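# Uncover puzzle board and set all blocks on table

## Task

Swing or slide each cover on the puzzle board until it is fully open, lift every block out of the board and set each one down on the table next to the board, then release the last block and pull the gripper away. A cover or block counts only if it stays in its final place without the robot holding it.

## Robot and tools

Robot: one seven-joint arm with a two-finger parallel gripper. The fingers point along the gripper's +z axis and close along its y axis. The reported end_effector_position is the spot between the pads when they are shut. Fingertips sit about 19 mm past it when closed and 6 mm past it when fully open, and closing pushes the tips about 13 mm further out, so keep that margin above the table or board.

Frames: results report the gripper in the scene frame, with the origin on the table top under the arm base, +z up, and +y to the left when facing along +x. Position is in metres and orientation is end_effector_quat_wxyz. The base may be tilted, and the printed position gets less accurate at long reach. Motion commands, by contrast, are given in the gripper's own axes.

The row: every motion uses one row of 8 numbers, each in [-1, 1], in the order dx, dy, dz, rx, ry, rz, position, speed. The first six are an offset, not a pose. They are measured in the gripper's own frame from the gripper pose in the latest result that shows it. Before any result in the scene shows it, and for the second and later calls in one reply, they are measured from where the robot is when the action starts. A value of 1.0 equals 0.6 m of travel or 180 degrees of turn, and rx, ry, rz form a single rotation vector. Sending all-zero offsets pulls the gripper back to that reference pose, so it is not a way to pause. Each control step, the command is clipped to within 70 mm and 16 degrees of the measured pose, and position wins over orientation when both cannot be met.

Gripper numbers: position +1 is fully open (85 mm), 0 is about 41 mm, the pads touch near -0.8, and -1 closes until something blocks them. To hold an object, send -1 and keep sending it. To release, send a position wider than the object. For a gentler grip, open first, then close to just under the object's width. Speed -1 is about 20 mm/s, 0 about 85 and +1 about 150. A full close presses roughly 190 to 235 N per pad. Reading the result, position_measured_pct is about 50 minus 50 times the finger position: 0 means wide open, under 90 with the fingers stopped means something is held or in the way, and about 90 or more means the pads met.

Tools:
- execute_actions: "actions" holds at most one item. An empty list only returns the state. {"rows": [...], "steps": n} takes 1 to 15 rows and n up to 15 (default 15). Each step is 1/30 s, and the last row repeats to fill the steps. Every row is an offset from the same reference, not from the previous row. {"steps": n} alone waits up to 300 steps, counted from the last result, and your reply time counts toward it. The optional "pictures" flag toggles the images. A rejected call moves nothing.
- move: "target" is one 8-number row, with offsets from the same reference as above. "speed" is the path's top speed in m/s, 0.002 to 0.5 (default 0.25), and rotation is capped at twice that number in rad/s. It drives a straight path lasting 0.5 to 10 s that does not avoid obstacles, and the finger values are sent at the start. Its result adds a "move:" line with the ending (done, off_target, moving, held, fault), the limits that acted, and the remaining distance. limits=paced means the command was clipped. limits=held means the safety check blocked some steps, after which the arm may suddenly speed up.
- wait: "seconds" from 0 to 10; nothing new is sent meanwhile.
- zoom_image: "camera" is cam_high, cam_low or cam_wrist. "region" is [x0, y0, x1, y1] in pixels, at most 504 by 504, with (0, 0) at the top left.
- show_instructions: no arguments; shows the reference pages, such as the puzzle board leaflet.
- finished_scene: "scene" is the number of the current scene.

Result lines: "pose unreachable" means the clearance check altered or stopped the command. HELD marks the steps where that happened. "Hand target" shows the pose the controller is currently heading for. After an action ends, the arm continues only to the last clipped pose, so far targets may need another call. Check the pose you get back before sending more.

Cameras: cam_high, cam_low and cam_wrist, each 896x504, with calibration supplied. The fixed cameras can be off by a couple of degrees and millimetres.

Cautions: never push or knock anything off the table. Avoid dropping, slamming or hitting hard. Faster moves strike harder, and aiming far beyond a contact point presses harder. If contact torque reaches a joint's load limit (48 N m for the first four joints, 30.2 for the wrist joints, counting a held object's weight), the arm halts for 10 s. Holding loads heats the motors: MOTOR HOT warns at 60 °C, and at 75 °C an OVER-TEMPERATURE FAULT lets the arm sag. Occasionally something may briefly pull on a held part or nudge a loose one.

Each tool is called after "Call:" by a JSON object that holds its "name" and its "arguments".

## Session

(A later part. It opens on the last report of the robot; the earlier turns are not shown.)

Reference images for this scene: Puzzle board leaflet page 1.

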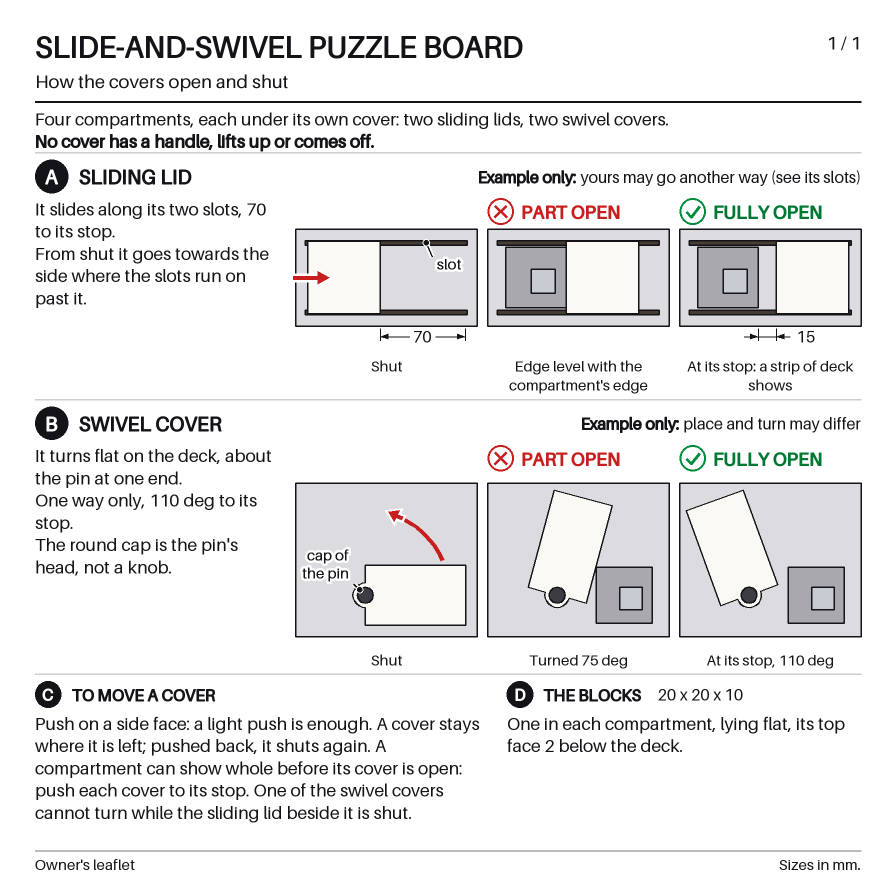

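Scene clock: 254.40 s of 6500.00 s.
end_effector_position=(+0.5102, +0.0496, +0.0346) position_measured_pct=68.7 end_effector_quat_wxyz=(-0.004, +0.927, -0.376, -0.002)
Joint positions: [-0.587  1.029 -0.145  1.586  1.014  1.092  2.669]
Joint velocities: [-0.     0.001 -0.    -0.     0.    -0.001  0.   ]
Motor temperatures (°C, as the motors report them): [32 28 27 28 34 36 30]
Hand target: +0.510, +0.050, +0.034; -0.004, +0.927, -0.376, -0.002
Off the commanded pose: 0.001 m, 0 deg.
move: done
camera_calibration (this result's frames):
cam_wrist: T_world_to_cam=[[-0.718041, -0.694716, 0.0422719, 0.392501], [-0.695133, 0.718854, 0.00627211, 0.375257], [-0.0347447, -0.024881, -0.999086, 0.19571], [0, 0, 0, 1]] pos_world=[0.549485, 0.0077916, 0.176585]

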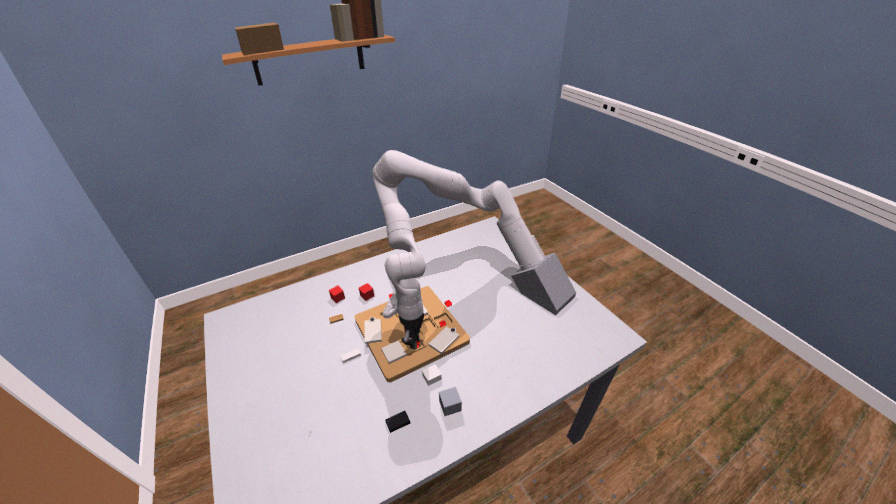

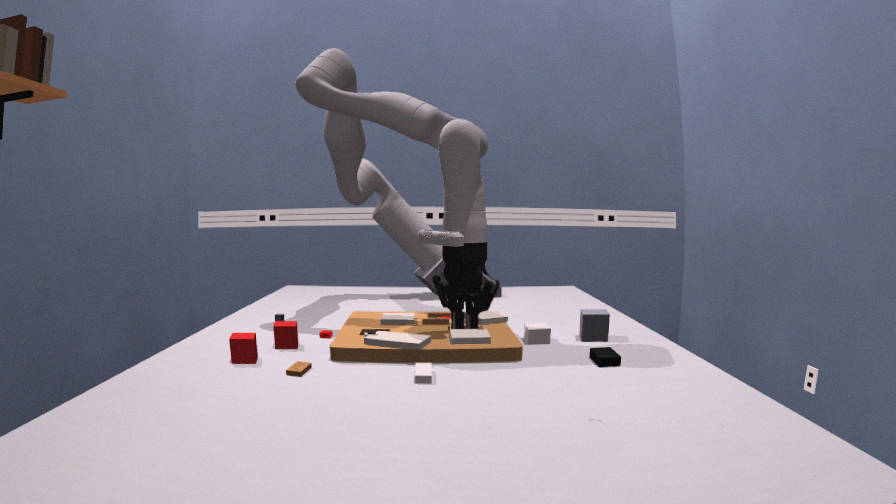

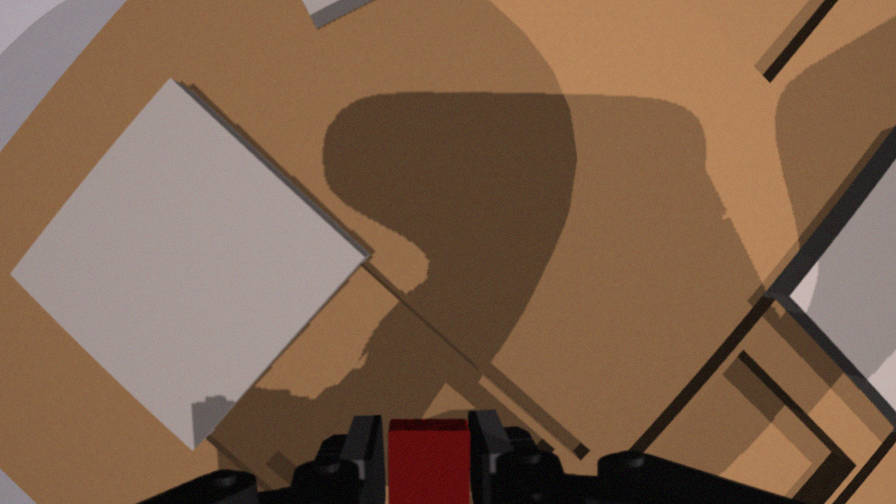

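Call:
{"name": "move", "arguments": {"target": [0,0,0,0,0,0,-0.41,-1]}}

Call:
{"name": "move", "arguments": {"target": [0,0,0.0035,0,0,0,-0.41,-1], "speed": 0.008}}

Call:
{"name": "move", "arguments": {"target": [0,0,0,0,0,0,-0.6,0]}}

Call:
{"name": "move", "arguments": {"target": [0,0,-0.065,0,0,0,-0.6,0], "speed": 0.08}}

Scene clock: 261.67 s of 6500.00 s.
end_effector_position=(+0.5103, +0.0496, +0.0346) position_measured_pct=70.2 end_effector_quat_wxyz=(-0.004, +0.927, -0.376, -0.001)
Joint positions: [-0.587  1.028 -0.145  1.586  1.014  1.092  2.669]
Joint velocities: [ 0.     0.001 -0.    -0.002  0.001 -0.    -0.   ]
Motor temperatures (°C, as the motors report them): [32 28 27 28 34 36 30]
Hand target: +0.510, +0.050, +0.035; -0.004, +0.927, -0.376, -0.002
Off the commanded pose: 0.000 m, 0 deg.
After step 90, 3.57 s passed at rest.
move: done
camera_calibration (this result's frames):
cam_wrist: T_world_to_cam=[[-0.718079, -0.694688, 0.0420843, 0.392582], [-0.695103, 0.718884, 0.00621492, 0.375275], [-0.0345712, -0.0247901, -0.999095, 0.19571], [0, 0, 0, 1]] pos_world=[0.549526, 0.00779443, 0.176679]

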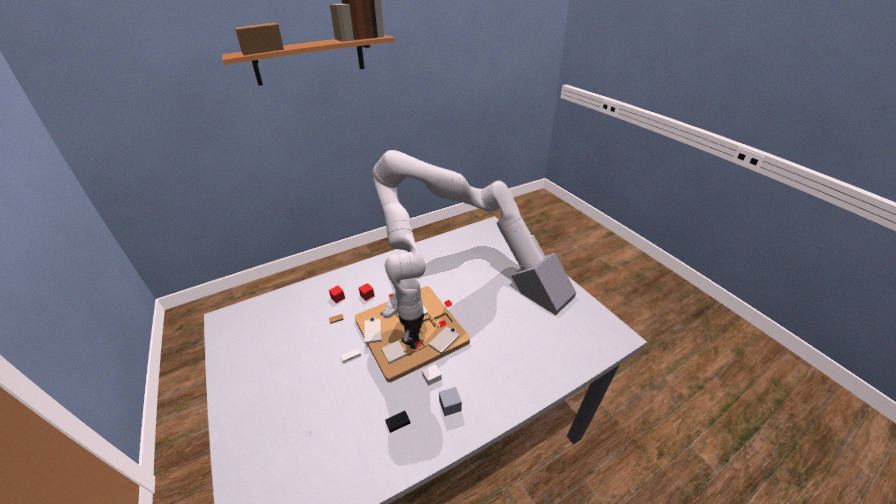

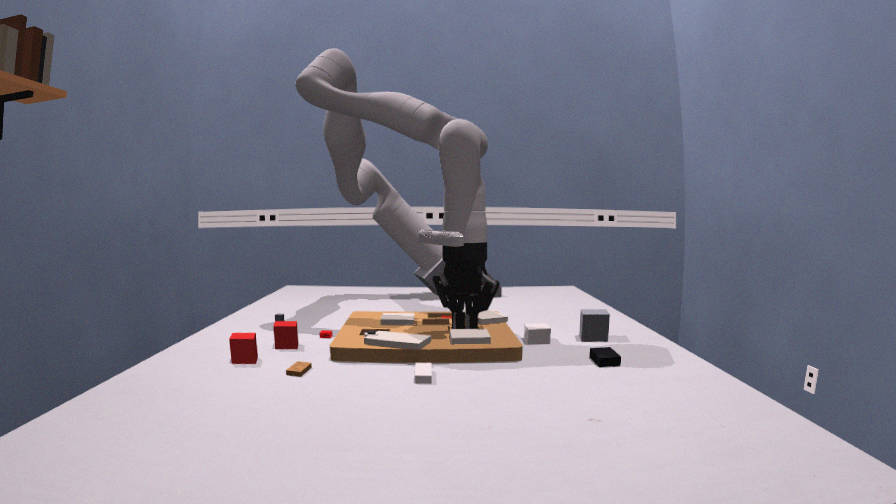

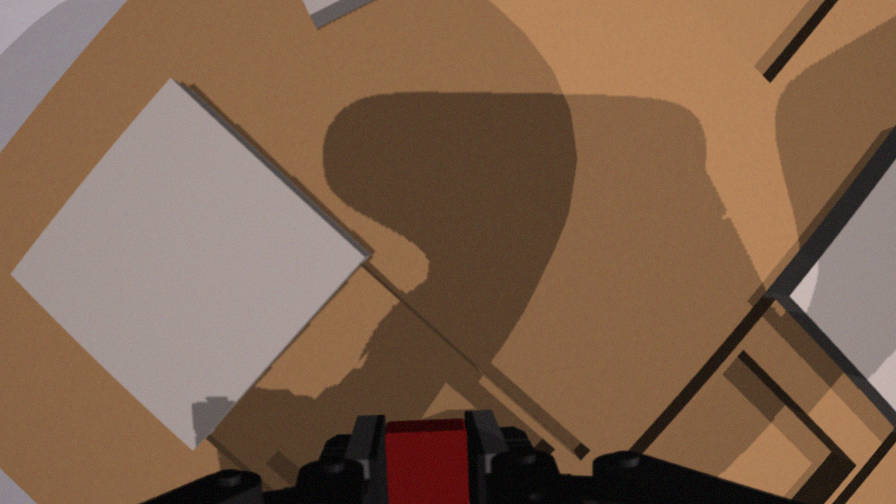

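Scene clock: 262.37 s of 6500.00 s.
end_effector_position=(+0.5110, +0.0503, +0.0345) position_measured_pct=70.2 end_effector_quat_wxyz=(-0.005, +0.927, -0.376, -0.001)
Joint positions: [-0.587  1.029 -0.146  1.587  1.017  1.089  2.668]
Joint velocities: [ 0.    -0.001 -0.     0.001 -0.     0.001 -0.   ]
Motor temperatures (°C, as the motors report them): [32 28 27 28 34 36 30]
Hand target: +0.510, +0.050, +0.033; -0.004, +0.927, -0.376, -0.001
Off the commanded pose: 0.002 m, 0 deg.
move: done
camera_calibration (this result's frames):
cam_wrist: T_world_to_cam=[[-0.718235, -0.694711, 0.0389102, 0.39377], [-0.695064, 0.718925, 0.00579414, 0.375265], [-0.0319988, -0.0228835, -0.999226, 0.194148], [0, 0, 0, 1]] pos_world=[0.549866, 0.00821234, 0.176502]

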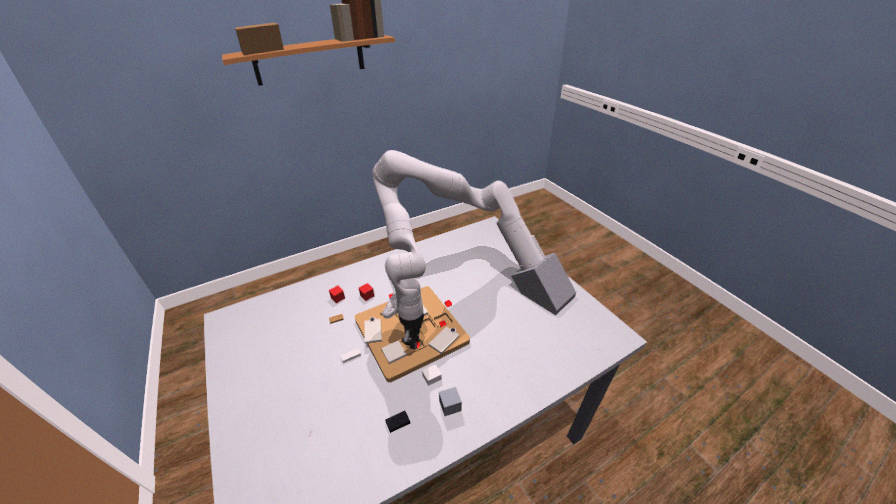

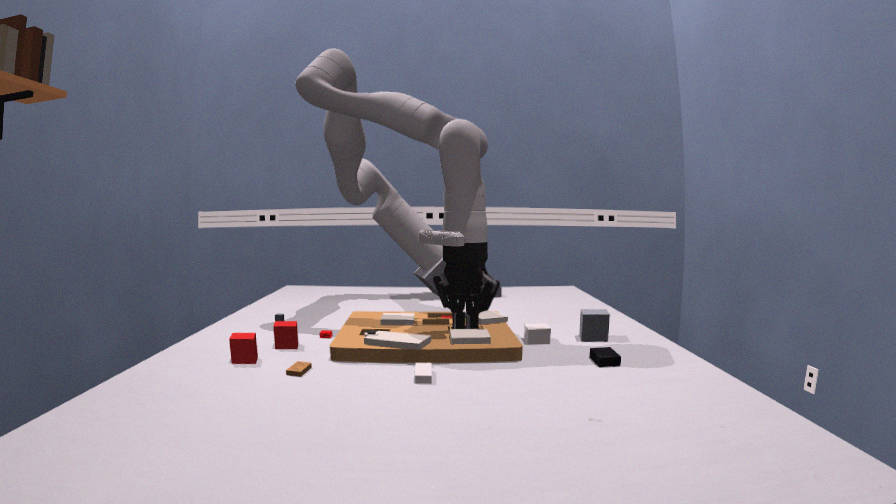

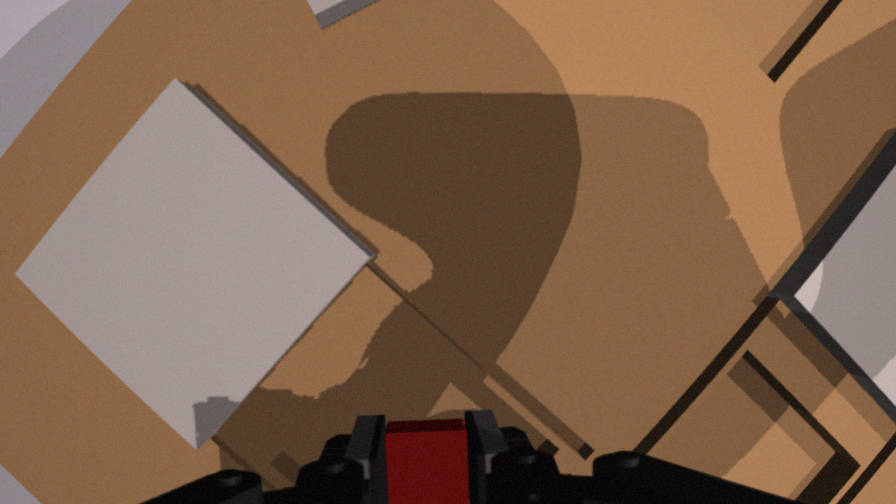

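Scene clock: 262.87 s of 6500.00 s.
end_effector_position=(+0.5113, +0.0505, +0.0350) position_measured_pct=75.0 end_effector_quat_wxyz=(-0.006, +0.927, -0.376, -0.000)
Joint positions: [-0.587  1.028 -0.146  1.586  1.016  1.089  2.668]
Joint velocities: [ 0.    -0.    -0.     0.001 -0.     0.001 -0.   ]
Motor temperatures (°C, as the motors report them): [32 28 27 28 34 36 30]
Hand target: +0.511, +0.050, +0.034; -0.005, +0.927, -0.376, -0.001
Off the commanded pose: 0.001 m, 0 deg.
move: done
camera_calibration (this result's frames):
cam_wrist: T_world_to_cam=[[-0.718337, -0.694659, 0.0379463, 0.394142], [-0.694996, 0.718992, 0.0056113, 0.3753], [-0.031181, -0.0223417, -0.999264, 0.194221], [0, 0, 0, 1]] pos_world=[0.550015, 0.00829572, 0.177016]

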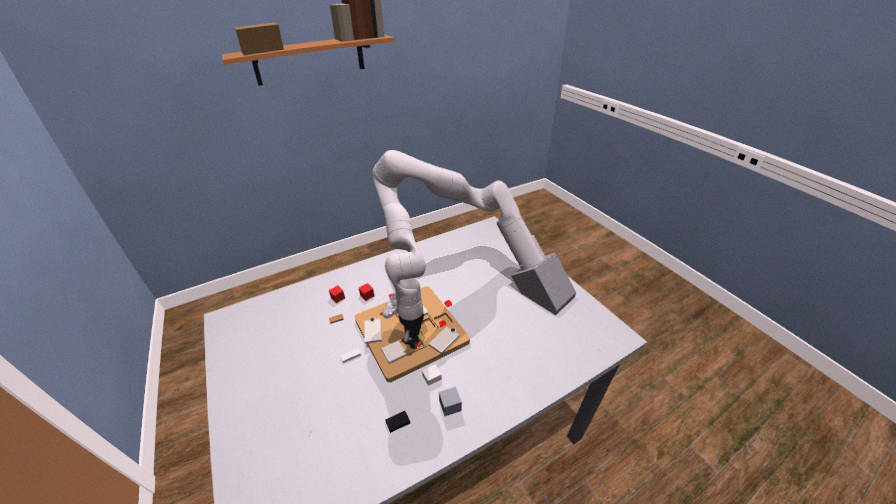

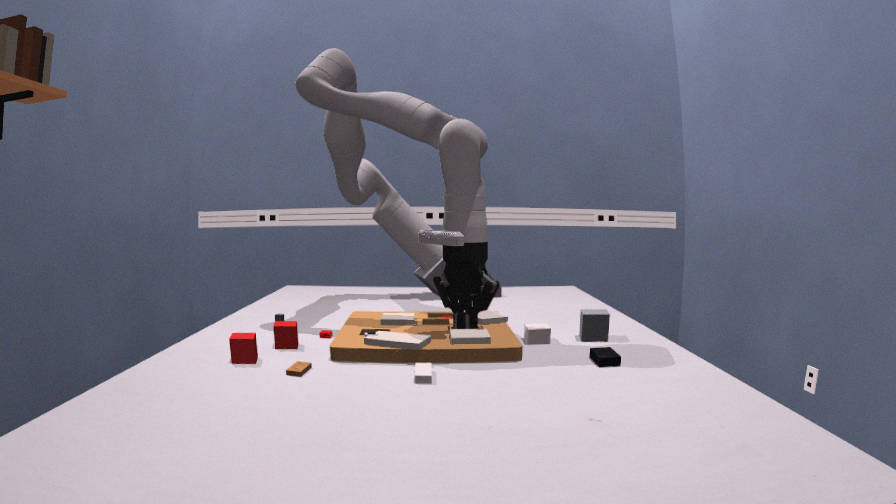

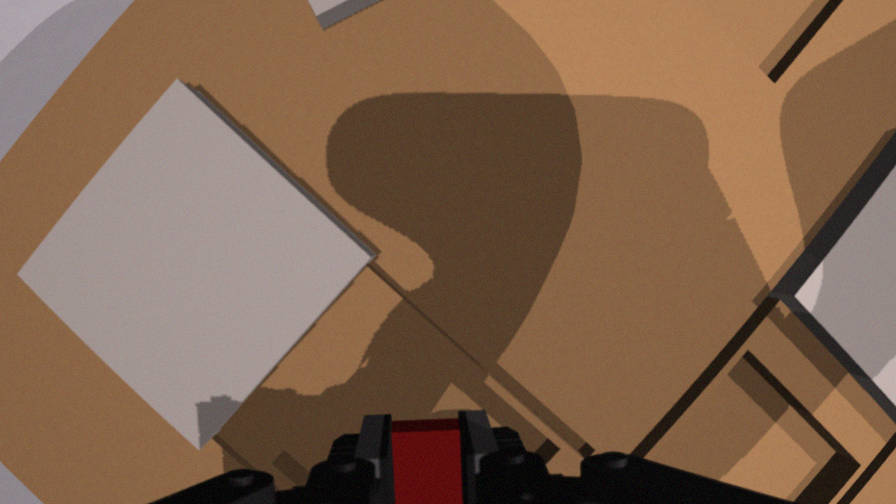

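Scene clock: 263.63 s of 6500.00 s.
end_effector_position=(+0.5110, +0.0500, +0.0738) position_measured_pct=75.0 end_effector_quat_wxyz=(-0.006, +0.927, -0.376, -0.001)
Joint positions: [-0.623  0.981 -0.171  1.569  0.967  1.158  2.696]
Joint velocities: [-0.001 -0.002 -0.    -0.     0.     0.001 -0.   ]
Motor temperatures (°C, as the motors report them): [32 28 27 28 34 36 30]
Hand target: +0.511, +0.050, +0.074; -0.006, +0.927, -0.376, -0.000
Off the commanded pose: 0.000 m, 0 deg.
move: done
camera_calibration (this result's frames):
cam_wrist: T_world_to_cam=[[-0.718228, -0.694754, 0.0382695, 0.392075], [-0.69509, 0.718899, 0.00588427, 0.375221], [-0.0316, -0.0223744, -0.99925, 0.233226], [0, 0, 0, 1]] pos_world=[0.549781, 0.00786784, 0.215838]

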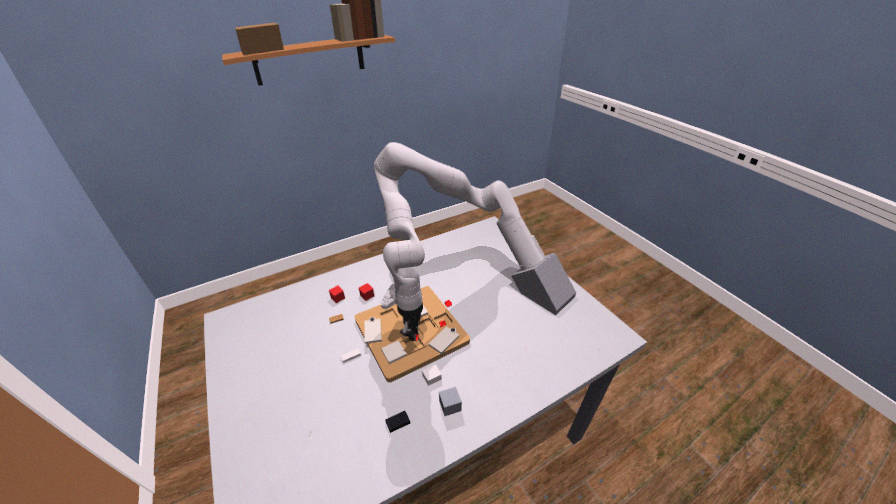

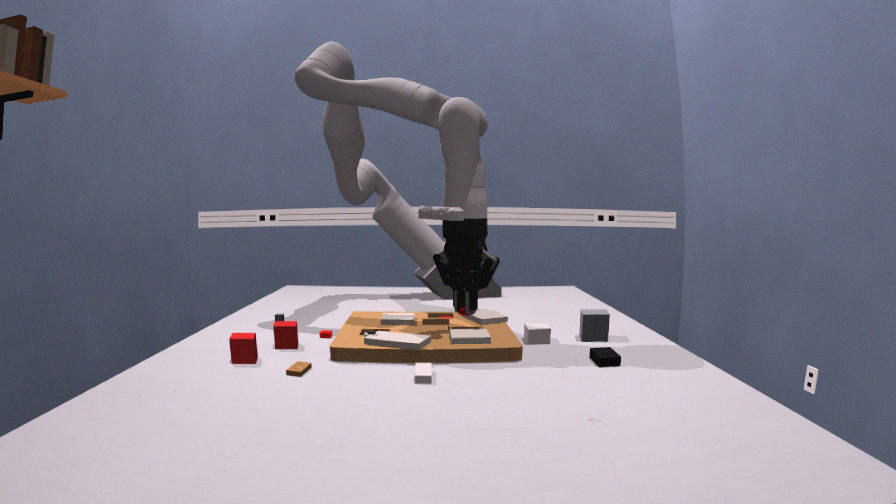

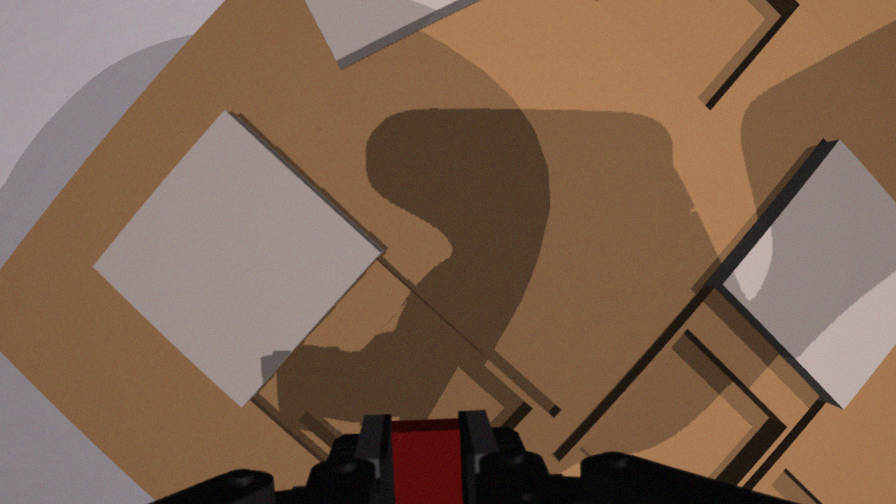

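Call:
{"name": "move", "arguments": {"target": [-0.18,0.282,0,0,0,-0.265,-0.6,0], "speed": 0.25}}

Scene clock: 271.30 s of 6500.00 s.
end_effector_position=(+0.3158, +0.0046, +0.0724) position_measured_pct=75.0 end_effector_quat_wxyz=(-0.005, +1.000, +0.031, +0.002)
Joint positions: [-0.677  0.849 -0.325  2.224  1.123  1.02   2.917]
Joint velocities: [-0.002 -0.002 -0.001  0.002  0.     0.001 -0.001]
Motor temperatures (°C, as the motors report them): [32 28 27 28 34 36 30]
Hand target: +0.316, +0.005, +0.072; -0.005, +1.000, +0.031, +0.002
Off the commanded pose: 0.001 m, 0 deg.
After step 90, 2.63 s passed at rest.
move: done
camera_calibration (this result's frames):
cam_wrist: T_world_to_cam=[[0.0298922, -0.998846, 0.0375974, -0.0144296], [-0.99954, -0.0300655, -0.00405089, 0.372467], [0.0051766, -0.037459, -0.999285, 0.213118], [0, 0, 0, 1]] pos_world=[0.371624, 0.00476863, 0.215016]

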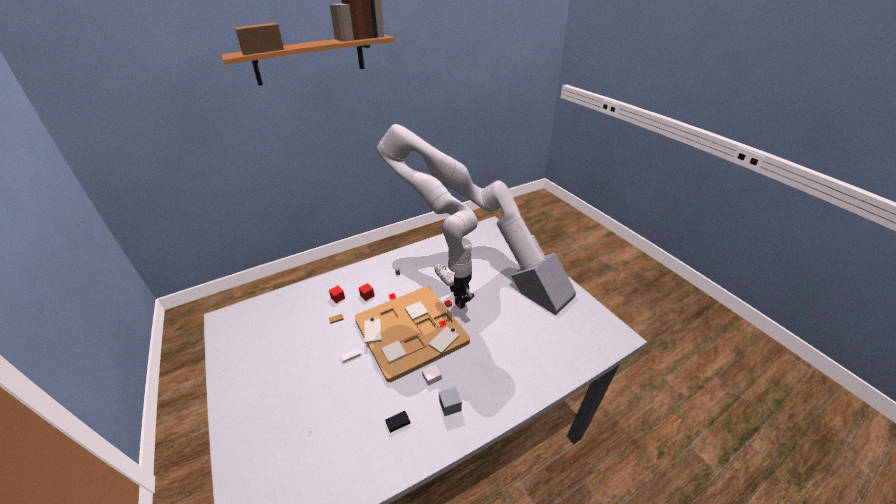

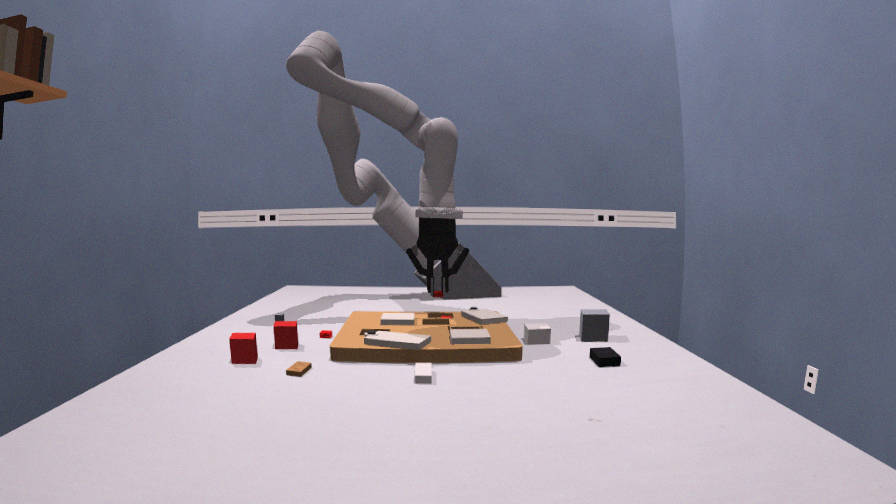

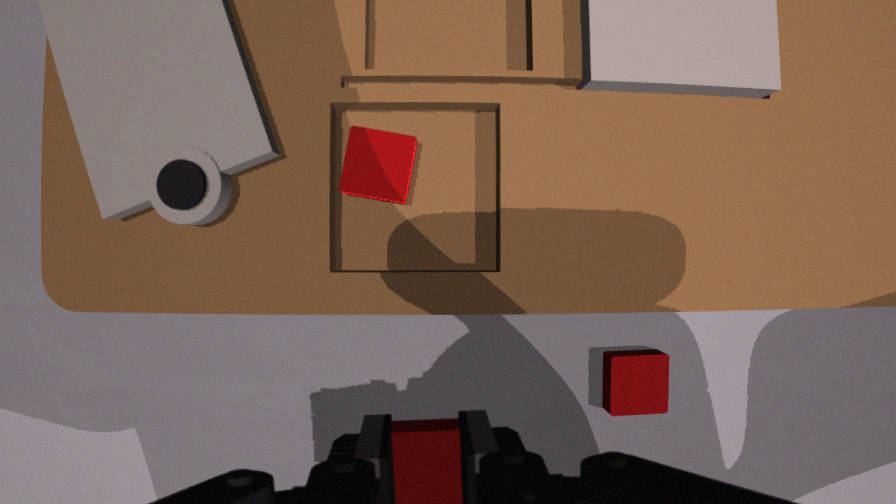

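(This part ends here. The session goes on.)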